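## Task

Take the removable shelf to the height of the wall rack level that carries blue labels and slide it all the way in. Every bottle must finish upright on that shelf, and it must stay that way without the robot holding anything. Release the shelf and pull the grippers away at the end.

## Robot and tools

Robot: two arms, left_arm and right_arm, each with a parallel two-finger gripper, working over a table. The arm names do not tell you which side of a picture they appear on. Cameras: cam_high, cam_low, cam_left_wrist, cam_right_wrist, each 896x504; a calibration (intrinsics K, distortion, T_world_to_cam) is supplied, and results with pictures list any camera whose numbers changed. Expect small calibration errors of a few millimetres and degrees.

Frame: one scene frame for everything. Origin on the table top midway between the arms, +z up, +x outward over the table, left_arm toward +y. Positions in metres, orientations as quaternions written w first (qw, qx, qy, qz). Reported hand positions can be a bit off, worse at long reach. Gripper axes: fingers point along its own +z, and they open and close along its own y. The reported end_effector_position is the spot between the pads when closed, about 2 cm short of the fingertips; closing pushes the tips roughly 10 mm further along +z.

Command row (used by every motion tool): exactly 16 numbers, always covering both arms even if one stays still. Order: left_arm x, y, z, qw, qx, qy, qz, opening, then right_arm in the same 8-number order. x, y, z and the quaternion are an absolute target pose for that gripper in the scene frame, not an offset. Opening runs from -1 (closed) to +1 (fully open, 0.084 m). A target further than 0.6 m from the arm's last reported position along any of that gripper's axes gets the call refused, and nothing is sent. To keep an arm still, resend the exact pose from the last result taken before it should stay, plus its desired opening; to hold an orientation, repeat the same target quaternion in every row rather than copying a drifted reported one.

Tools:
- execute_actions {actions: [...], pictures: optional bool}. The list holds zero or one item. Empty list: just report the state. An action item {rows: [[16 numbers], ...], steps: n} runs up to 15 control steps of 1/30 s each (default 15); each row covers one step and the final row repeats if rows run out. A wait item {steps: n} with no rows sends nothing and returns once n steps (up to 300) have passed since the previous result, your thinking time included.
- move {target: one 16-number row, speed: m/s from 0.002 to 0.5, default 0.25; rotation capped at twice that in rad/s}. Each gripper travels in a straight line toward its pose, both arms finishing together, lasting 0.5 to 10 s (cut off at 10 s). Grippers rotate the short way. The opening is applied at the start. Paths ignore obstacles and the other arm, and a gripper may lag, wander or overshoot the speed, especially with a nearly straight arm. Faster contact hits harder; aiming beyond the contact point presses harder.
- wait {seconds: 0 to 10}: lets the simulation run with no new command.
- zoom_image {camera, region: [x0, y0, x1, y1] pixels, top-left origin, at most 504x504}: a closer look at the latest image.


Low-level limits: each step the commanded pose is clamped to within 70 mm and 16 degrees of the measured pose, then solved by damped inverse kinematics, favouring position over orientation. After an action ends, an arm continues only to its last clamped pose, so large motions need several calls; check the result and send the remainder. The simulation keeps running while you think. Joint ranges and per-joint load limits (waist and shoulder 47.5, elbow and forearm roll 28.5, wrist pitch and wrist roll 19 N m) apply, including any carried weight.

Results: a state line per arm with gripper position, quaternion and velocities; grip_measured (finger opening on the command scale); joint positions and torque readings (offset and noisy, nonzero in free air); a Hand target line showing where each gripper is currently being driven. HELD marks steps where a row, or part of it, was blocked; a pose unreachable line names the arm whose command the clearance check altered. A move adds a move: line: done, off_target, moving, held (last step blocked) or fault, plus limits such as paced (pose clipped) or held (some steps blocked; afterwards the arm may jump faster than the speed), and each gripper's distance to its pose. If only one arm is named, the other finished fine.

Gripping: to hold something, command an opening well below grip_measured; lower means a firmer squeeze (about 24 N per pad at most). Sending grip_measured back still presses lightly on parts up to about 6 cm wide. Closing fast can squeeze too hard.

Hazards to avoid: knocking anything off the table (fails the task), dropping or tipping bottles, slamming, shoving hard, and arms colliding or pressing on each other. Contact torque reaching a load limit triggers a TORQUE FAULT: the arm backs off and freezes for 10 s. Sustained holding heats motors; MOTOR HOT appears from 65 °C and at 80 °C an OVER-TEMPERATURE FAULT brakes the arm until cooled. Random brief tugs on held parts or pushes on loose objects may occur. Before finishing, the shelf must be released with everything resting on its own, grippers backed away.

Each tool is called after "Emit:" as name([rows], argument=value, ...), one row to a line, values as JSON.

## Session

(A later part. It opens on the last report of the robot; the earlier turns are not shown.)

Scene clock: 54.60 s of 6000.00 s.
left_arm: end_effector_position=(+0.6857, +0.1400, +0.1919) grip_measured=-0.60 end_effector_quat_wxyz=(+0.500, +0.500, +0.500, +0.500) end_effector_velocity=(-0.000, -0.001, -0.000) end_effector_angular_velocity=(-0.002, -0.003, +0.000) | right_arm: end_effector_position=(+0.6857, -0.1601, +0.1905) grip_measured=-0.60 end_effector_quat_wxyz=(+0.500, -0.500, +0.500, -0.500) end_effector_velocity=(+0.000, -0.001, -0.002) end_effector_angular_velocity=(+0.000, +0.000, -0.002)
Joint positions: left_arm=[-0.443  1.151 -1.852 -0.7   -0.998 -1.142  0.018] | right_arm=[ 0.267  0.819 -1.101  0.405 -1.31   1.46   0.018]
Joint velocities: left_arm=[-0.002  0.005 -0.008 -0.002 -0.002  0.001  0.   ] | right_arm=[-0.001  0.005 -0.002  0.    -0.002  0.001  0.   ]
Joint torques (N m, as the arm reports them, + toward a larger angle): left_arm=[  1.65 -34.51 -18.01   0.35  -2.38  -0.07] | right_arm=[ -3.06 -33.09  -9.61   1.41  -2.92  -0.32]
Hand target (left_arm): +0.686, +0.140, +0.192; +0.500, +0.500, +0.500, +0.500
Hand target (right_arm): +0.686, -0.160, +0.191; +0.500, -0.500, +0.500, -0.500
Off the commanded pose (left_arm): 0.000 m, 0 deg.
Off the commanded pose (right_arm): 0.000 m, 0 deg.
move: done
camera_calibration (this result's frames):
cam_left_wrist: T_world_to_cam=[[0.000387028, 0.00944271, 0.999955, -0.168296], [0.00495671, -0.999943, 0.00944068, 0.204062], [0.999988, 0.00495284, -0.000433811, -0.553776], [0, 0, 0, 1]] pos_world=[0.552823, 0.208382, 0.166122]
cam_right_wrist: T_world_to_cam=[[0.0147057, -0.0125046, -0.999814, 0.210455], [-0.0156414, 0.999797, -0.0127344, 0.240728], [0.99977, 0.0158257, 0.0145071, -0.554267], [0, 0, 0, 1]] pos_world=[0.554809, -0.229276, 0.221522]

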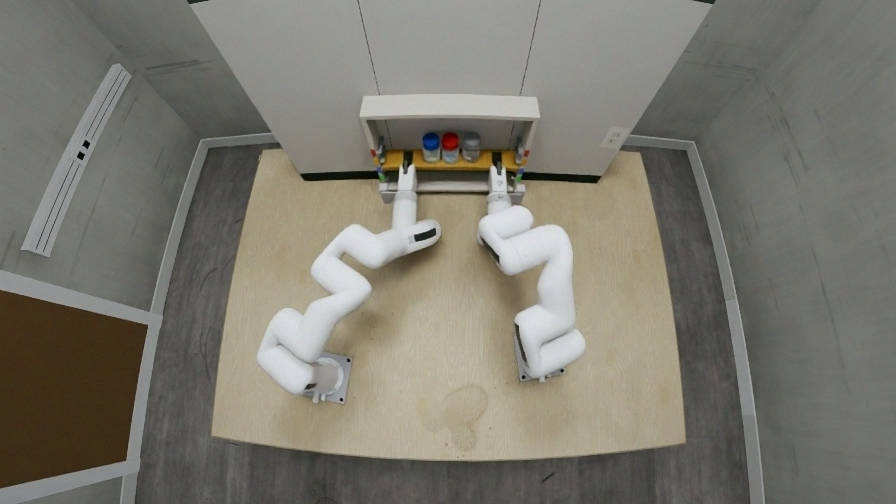

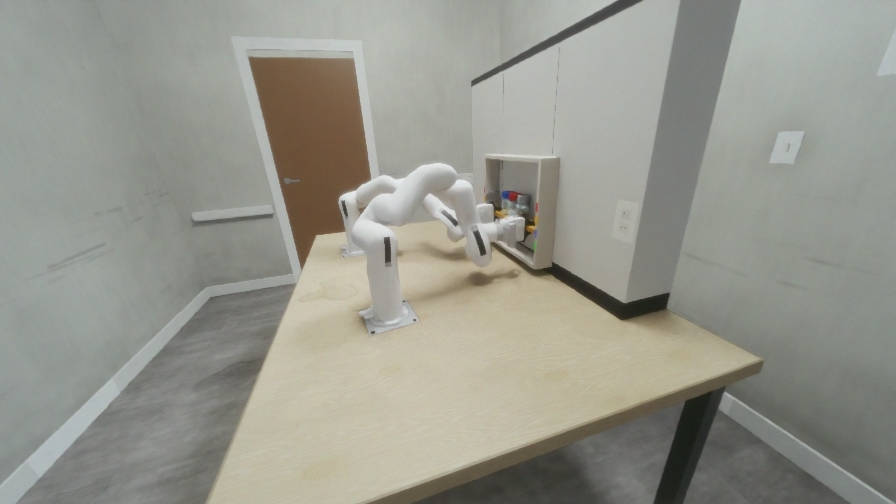

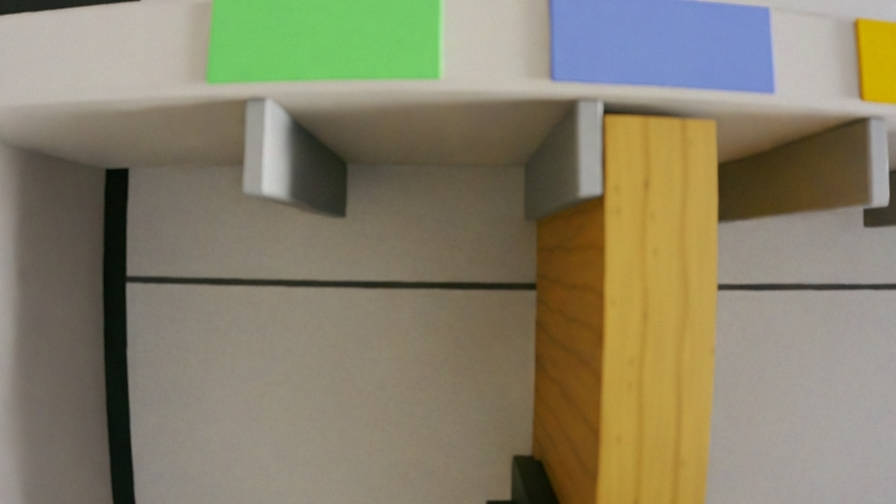

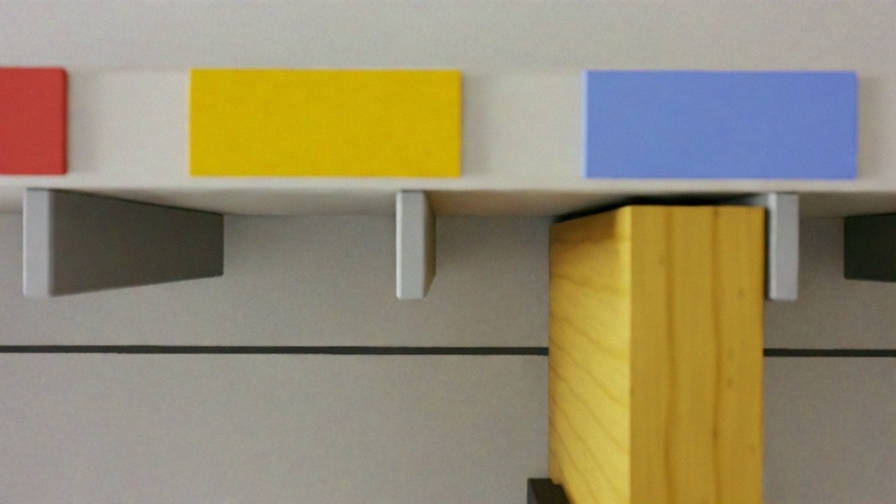

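Emit:
move(target=[0.6875, 0.14, 0.1905, 0.5, 0.5, 0.5, 0.5, -1, 0.6875, -0.16, 0.1895, -0.5, 0.5, -0.5, 0.5, -1], speed=0.004)

Scene clock: 56.17 s of 6000.00 s.
left_arm: end_effector_position=(+0.6874, +0.1398, +0.1913) grip_measured=-0.60 end_effector_quat_wxyz=(+0.500, +0.500, +0.500, +0.500) end_effector_velocity=(+0.001, -0.000, -0.000) end_effector_angular_velocity=(+0.000, +0.000, -0.000) | right_arm: end_effector_position=(+0.6874, -0.1599, +0.1901) grip_measured=-0.60 end_effector_quat_wxyz=(+0.500, -0.500, +0.500, -0.500) end_effector_velocity=(+0.002, -0.000, +0.000) end_effector_angular_velocity=(+0.000, +0.000, -0.001)
Joint positions: left_arm=[-0.442  1.158 -1.865 -0.7   -0.994 -1.14   0.018] | right_arm=[ 0.266  0.824 -1.109  0.404 -1.309  1.46   0.018]
Joint velocities: left_arm=[ 0.     0.003 -0.005  0.     0.002  0.001  0.   ] | right_arm=[-0.002  0.002 -0.007 -0.     0.005 -0.001 -0.   ]
Joint torques (N m, as the arm reports them, + toward a larger angle): left_arm=[  4.09 -31.81 -18.07   0.84   1.4   -0.17] | right_arm=[ -5.4  -30.63 -12.33   0.5    1.45  -0.15]
Hand target (left_arm): +0.688, +0.140, +0.191; +0.500, +0.500, +0.500, +0.500
Hand target (right_arm): +0.687, -0.160, +0.190; +0.500, -0.500, +0.500, -0.500
Off the commanded pose (left_arm): 0.001 m, 0 deg.
Off the commanded pose (right_arm): 0.001 m, 0 deg.
move: done
camera_calibration (this result's frames):
cam_left_wrist: T_world_to_cam=[[-0.0000713397, 0.00972609, 0.999953, -0.167459], [0.0043707, -0.999943, 0.00972631, 0.204196], [0.99999, 0.00437119, 0.0000288258, -0.55548], [0, 0, 0, 1]] pos_world=[0.554571, 0.208241, 0.165481]
cam_right_wrist: T_world_to_cam=[[0.0160773, -0.0120877, -0.999798, 0.209203], [-0.0157516, 0.9998, -0.0123411, 0.240614], [0.999747, 0.0159468, 0.0158837, -0.556193], [0, 0, 0, 1]] pos_world=[0.556479, -0.229168, 0.220964]

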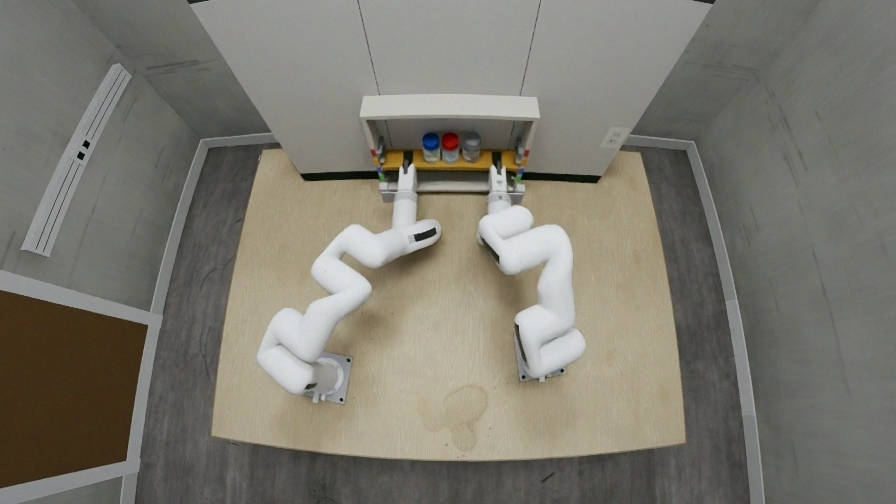

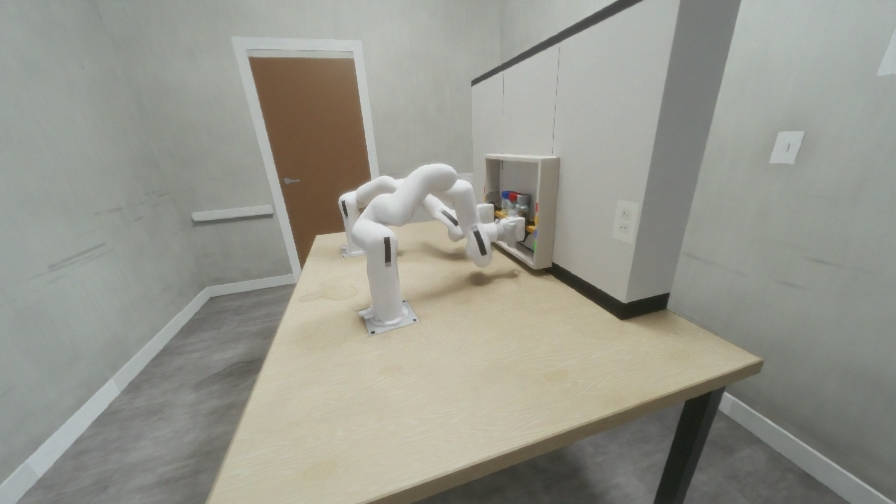

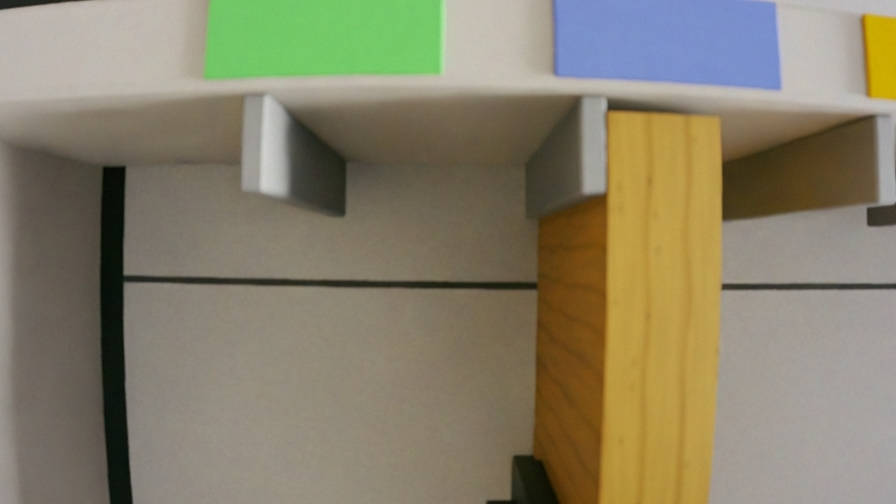

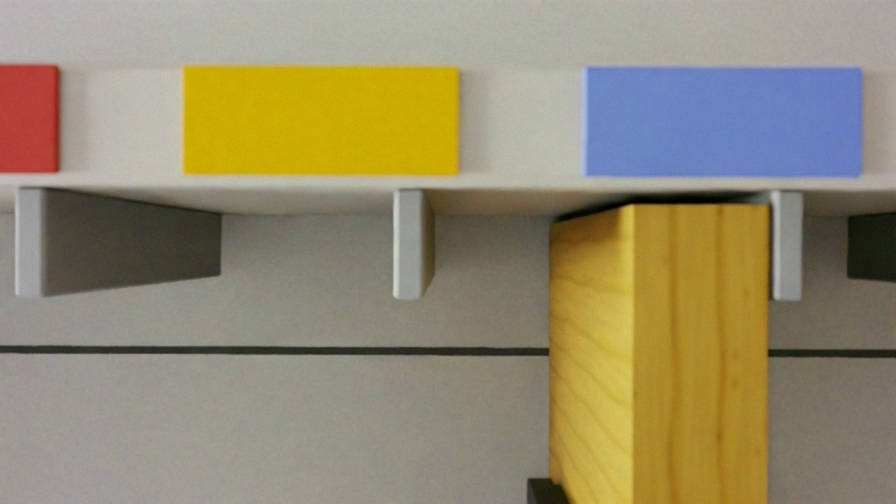

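The shelf is against the back. Release.

Emit:
move(target=[0.687, 0.14, 0.1905, 0.5, 0.5, 0.5, 0.5, 0.2, 0.687, -0.16, 0.1895, -0.5, 0.5, -0.5, 0.5, 0.2], speed=0.004)

Emit:
move(target=[0.56, 0.16, 0.195, 0.5, 0.5, 0.5, 0.5, 0.2, 0.56, -0.18, 0.195, -0.5, 0.5, -0.5, 0.5, 0.2], speed=0.2)

Scene clock: 57.77 s of 6000.00 s.
left_arm: end_effector_position=(+0.6871, +0.1401, +0.1905) grip_measured=+0.19 end_effector_quat_wxyz=(+0.500, +0.500, +0.500, +0.500) end_effector_velocity=(-0.000, -0.000, +0.001) end_effector_angular_velocity=(+0.000, -0.002, +0.000) | right_arm: end_effector_position=(+0.6871, -0.1600, +0.1895) grip_measured=+0.19 end_effector_quat_wxyz=(+0.500, -0.500, +0.500, -0.500) end_effector_velocity=(-0.000, +0.001, +0.001) end_effector_angular_velocity=(+0.001, -0.003, +0.001)
Joint positions: left_arm=[-0.442  1.158 -1.862 -0.7   -0.994 -1.141  0.052] | right_arm=[ 0.266  0.824 -1.108  0.404 -1.309  1.46   0.052]
Joint velocities: left_arm=[-0.001 -0.001  0.002  0.    -0.002 -0.     0.   ] | right_arm=[ 0.001 -0.002  0.001  0.    -0.002  0.     0.   ]
Joint torques (N m, as the arm reports them, + toward a larger angle): left_arm=[ -1.11 -31.92 -15.67   0.3   -2.    -0.26] | right_arm=[ -0.96 -29.61  -7.99   0.87  -1.97  -0.2 ]
Hand target (left_arm): +0.687, +0.140, +0.190; +0.500, +0.500, +0.500, +0.500
Hand target (right_arm): +0.687, -0.160, +0.189; +0.500, -0.500, +0.500, -0.500
Off the commanded pose (left_arm): 0.000 m, 0 deg.
Off the commanded pose (right_arm): 0.000 m, 0 deg.
move: done
camera_calibration (this result's frames):
cam_left_wrist: T_world_to_cam=[[0.00142451, 0.00931971, 0.999956, -0.16756], [0.00464543, -0.999946, 0.00931301, 0.204375], [0.999988, 0.00463196, -0.00146773, -0.554855], [0, 0, 0, 1]] pos_world=[0.554138, 0.208495, 0.164835]
cam_right_wrist: T_world_to_cam=[[0.0145521, -0.0122309, -0.999819, 0.209588], [-0.0156688, 0.9998, -0.0124587, 0.24068], [0.999771, 0.0158473, 0.0143576, -0.555577], [0, 0, 0, 1]] pos_world=[0.556171, -0.229264, 0.220525]

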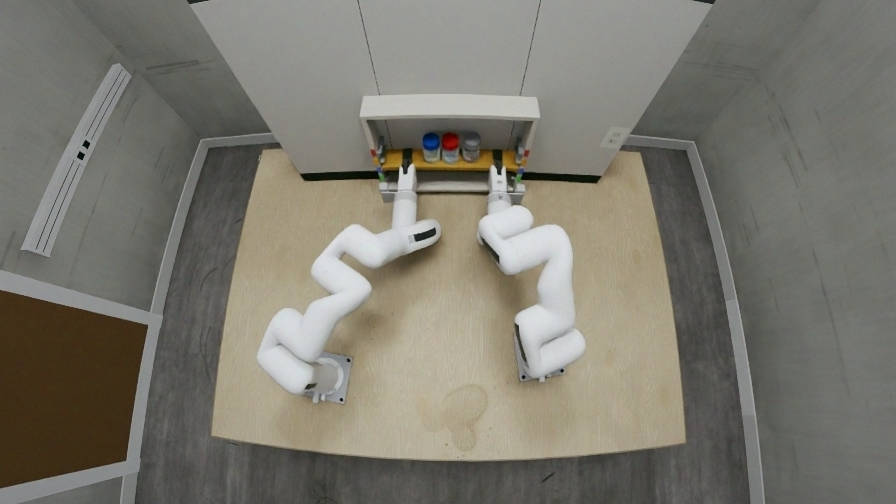

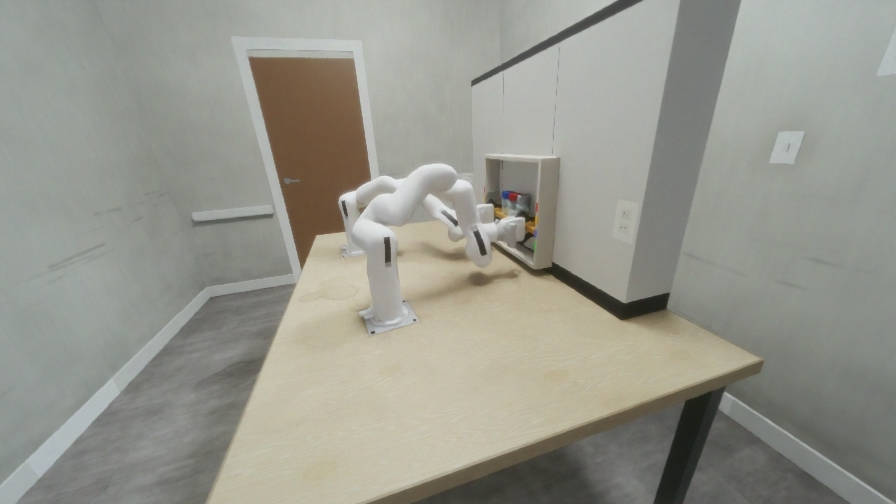

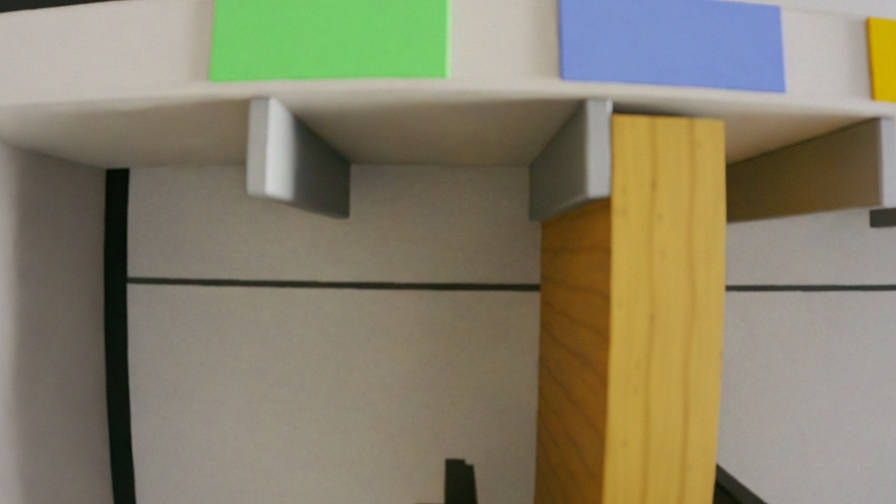

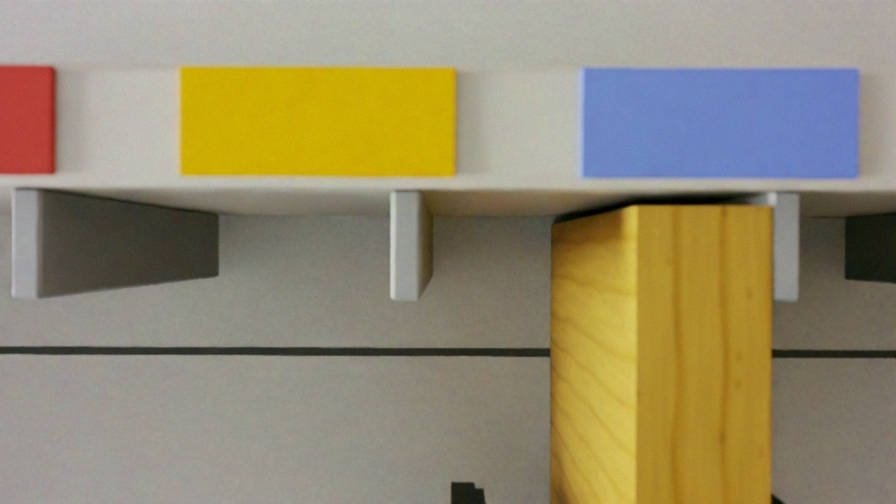

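Scene clock: 59.07 s of 6000.00 s.
left_arm: end_effector_position=(+0.5603, +0.1604, +0.1947) grip_measured=+0.19 end_effector_quat_wxyz=(+0.500, +0.500, +0.500, +0.500) end_effector_velocity=(-0.003, +0.000, -0.000) end_effector_angular_velocity=(+0.000, +0.002, -0.003) | right_arm: end_effector_position=(+0.5602, -0.1797, +0.1948) grip_measured=+0.19 end_effector_quat_wxyz=(+0.500, -0.500, +0.500, -0.500) end_effector_velocity=(-0.002, -0.000, +0.000) end_effector_angular_velocity=(-0.000, +0.000, +0.001)
Joint positions: left_arm=[-0.53   0.845 -1.196 -0.689 -1.296 -1.351  0.052] | right_arm=[ 0.342  0.646 -0.636  0.466 -1.579  1.576  0.052]
Joint velocities: left_arm=[-0.002 -0.007  0.014  0.002 -0.003 -0.005  0.   ] | right_arm=[ 0.002 -0.003  0.008  0.002 -0.004  0.002  0.   ]
Joint torques (N m, as the arm reports them, + toward a larger angle): left_arm=[ -1.5  -26.08 -11.58  -0.12  -2.13  -0.22] | right_arm=[ -0.9  -22.75  -5.23   1.52  -1.88  -0.17]
Hand target (left_arm): +0.560, +0.160, +0.195; +0.500, +0.500, +0.500, +0.500
Hand target (right_arm): +0.560, -0.180, +0.195; +0.500, -0.500, +0.500, -0.500
Off the commanded pose (left_arm): 0.001 m, 0 deg.
Off the commanded pose (right_arm): 0.000 m, 0 deg.
move: done
camera_calibration (this result's frames):
cam_left_wrist: T_world_to_cam=[[0.0015967, 0.0100192, 0.999949, -0.172013], [0.00476051, -0.999939, 0.0100115, 0.224996], [0.999987, 0.00474428, -0.0016443, -0.42811], [0, 0, 0, 1]] pos_world=[0.427309, 0.228737, 0.169048]
cam_right_wrist: T_world_to_cam=[[0.0145722, -0.011803, -0.999824, 0.21656], [-0.0153983, 0.999809, -0.0120272, 0.258183], [0.999775, 0.0155709, 0.0143877, -0.42858], [0, 0, 0, 1]] pos_world=[0.429303, -0.248904, 0.225793]

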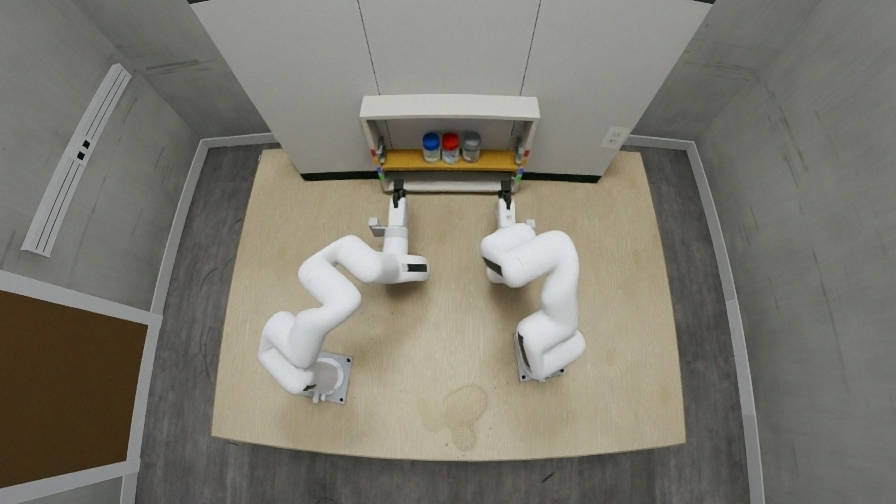

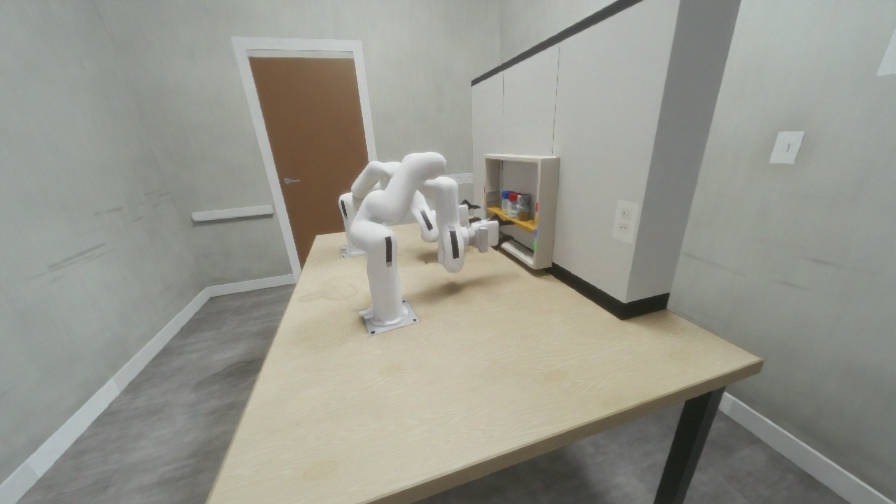

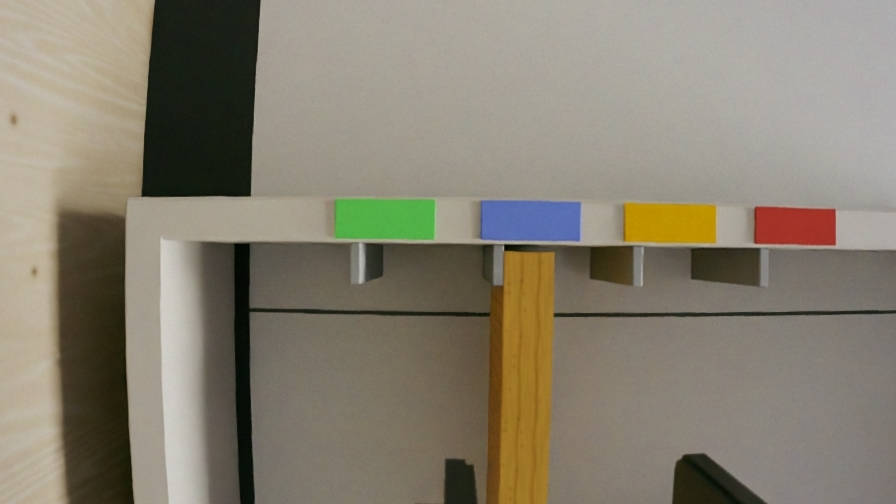

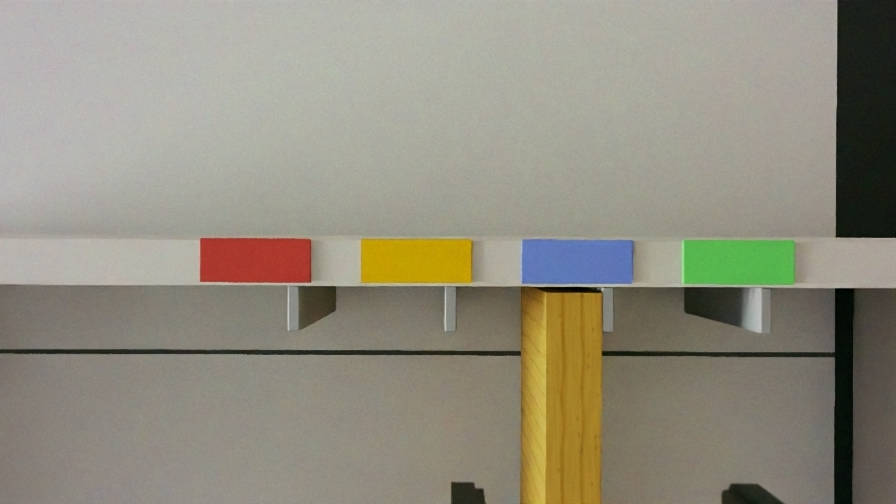

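Move a bit further clear, then finish.

Emit:
move(target=[0.46, 0.26, 0.30, 0.5, 0.5, 0.5, 0.5, 0.2, 0.49, -0.22, 0.32, -0.5, 0.5, -0.5, 0.5, 0.2], speed=0.3)

Scene clock: 60.80 s of 6000.00 s.
left_arm: end_effector_position=(+0.4602, +0.2602, +0.2993) grip_measured=+0.19 end_effector_quat_wxyz=(+0.500, +0.500, +0.500, +0.500) end_effector_velocity=(-0.002, +0.002, +0.002) end_effector_angular_velocity=(+0.002, +0.006, -0.002) | right_arm: end_effector_position=(+0.4899, -0.2197, +0.3197) grip_measured=+0.19 end_effector_quat_wxyz=(+0.500, -0.500, +0.500, -0.500) end_effector_velocity=(-0.001, -0.000, +0.001) end_effector_angular_velocity=(-0.002, +0.012, -0.003)
Joint positions: left_arm=[-0.46   0.251 -0.548 -0.61  -1.325 -1.402  0.052] | right_arm=[ 0.365 -0.03  -0.243  0.504 -1.331  1.44   0.052]
Joint velocities: left_arm=[ 0.002 -0.017  0.012  0.003  0.01   0.004 -0.   ] | right_arm=[ 0.009 -0.025  0.004  0.016  0.028 -0.015 -0.   ]
Joint torques (N m, as the arm reports them, + toward a larger angle): left_arm=[ -1.34 -16.89 -11.02  -0.2   -2.13  -0.23] | right_arm=[ -0.95 -13.26  -7.76   0.66  -2.13  -0.11]
Hand target (left_arm): +0.460, +0.260, +0.300; +0.500, +0.500, +0.500, +0.500
Hand target (right_arm): +0.490, -0.220, +0.320; +0.500, -0.500, +0.500, -0.500
Off the commanded pose (left_arm): 0.001 m, 0 deg.
Off the commanded pose (right_arm): 0.000 m, 0 deg.
move: done
camera_calibration (this result's frames):
cam_left_wrist: T_world_to_cam=[[0.00135822, 0.0091131, 0.999958, -0.277142], [0.00482814, -0.999947, 0.00910645, 0.324458], [0.999987, 0.00481557, -0.00140215, -0.328489], [0, 0, 0, 1]] pos_world=[0.327295, 0.328548, 0.273715]
cam_right_wrist: T_world_to_cam=[[0.0153827, -0.0124808, -0.999804, 0.341413], [-0.0163664, 0.999785, -0.0127323, 0.29928], [0.999748, 0.016559, 0.0151751, -0.359457], [0, 0, 0, 1]] pos_world=[0.359013, -0.289003, 0.350611]

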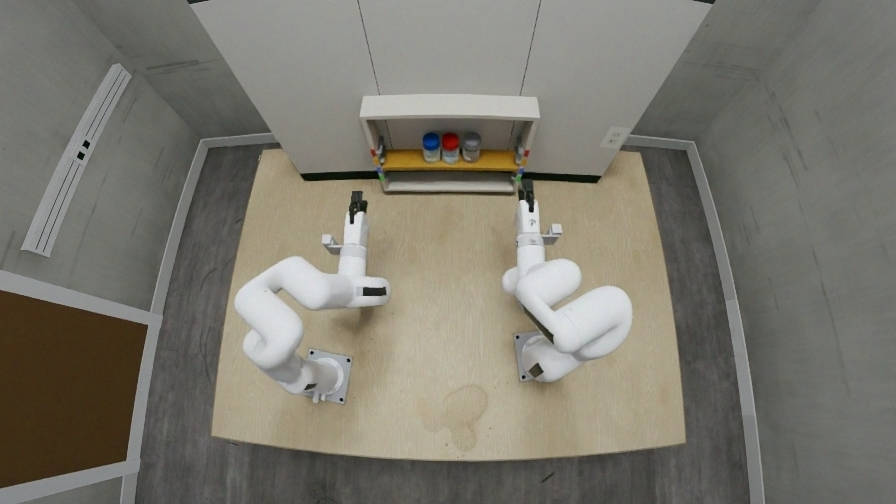

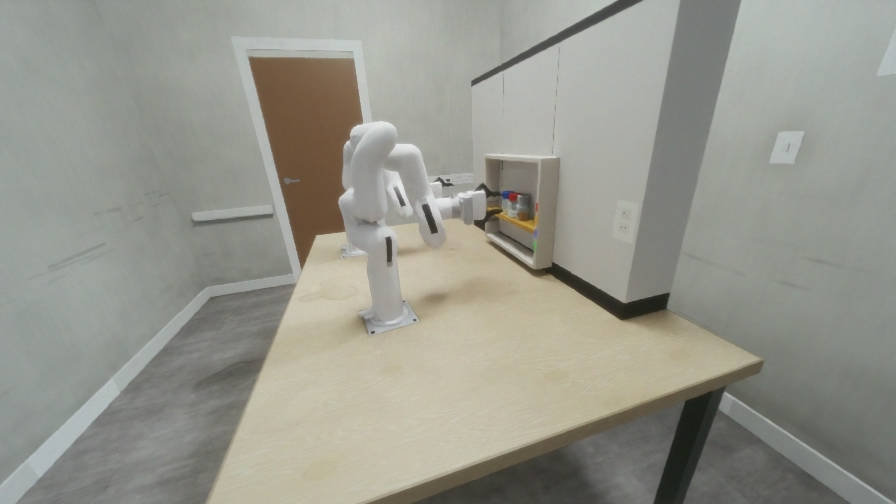

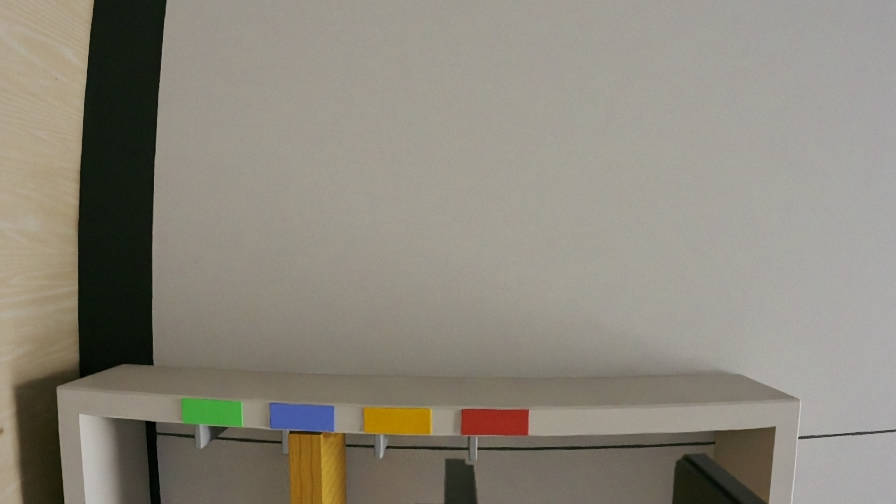

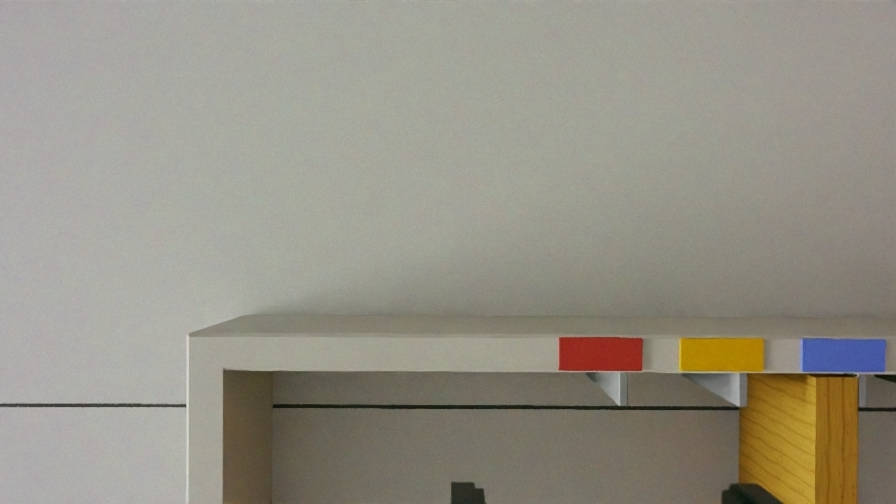

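Emit:
finished_scene(scene=1)

The scene is finished: the task was done.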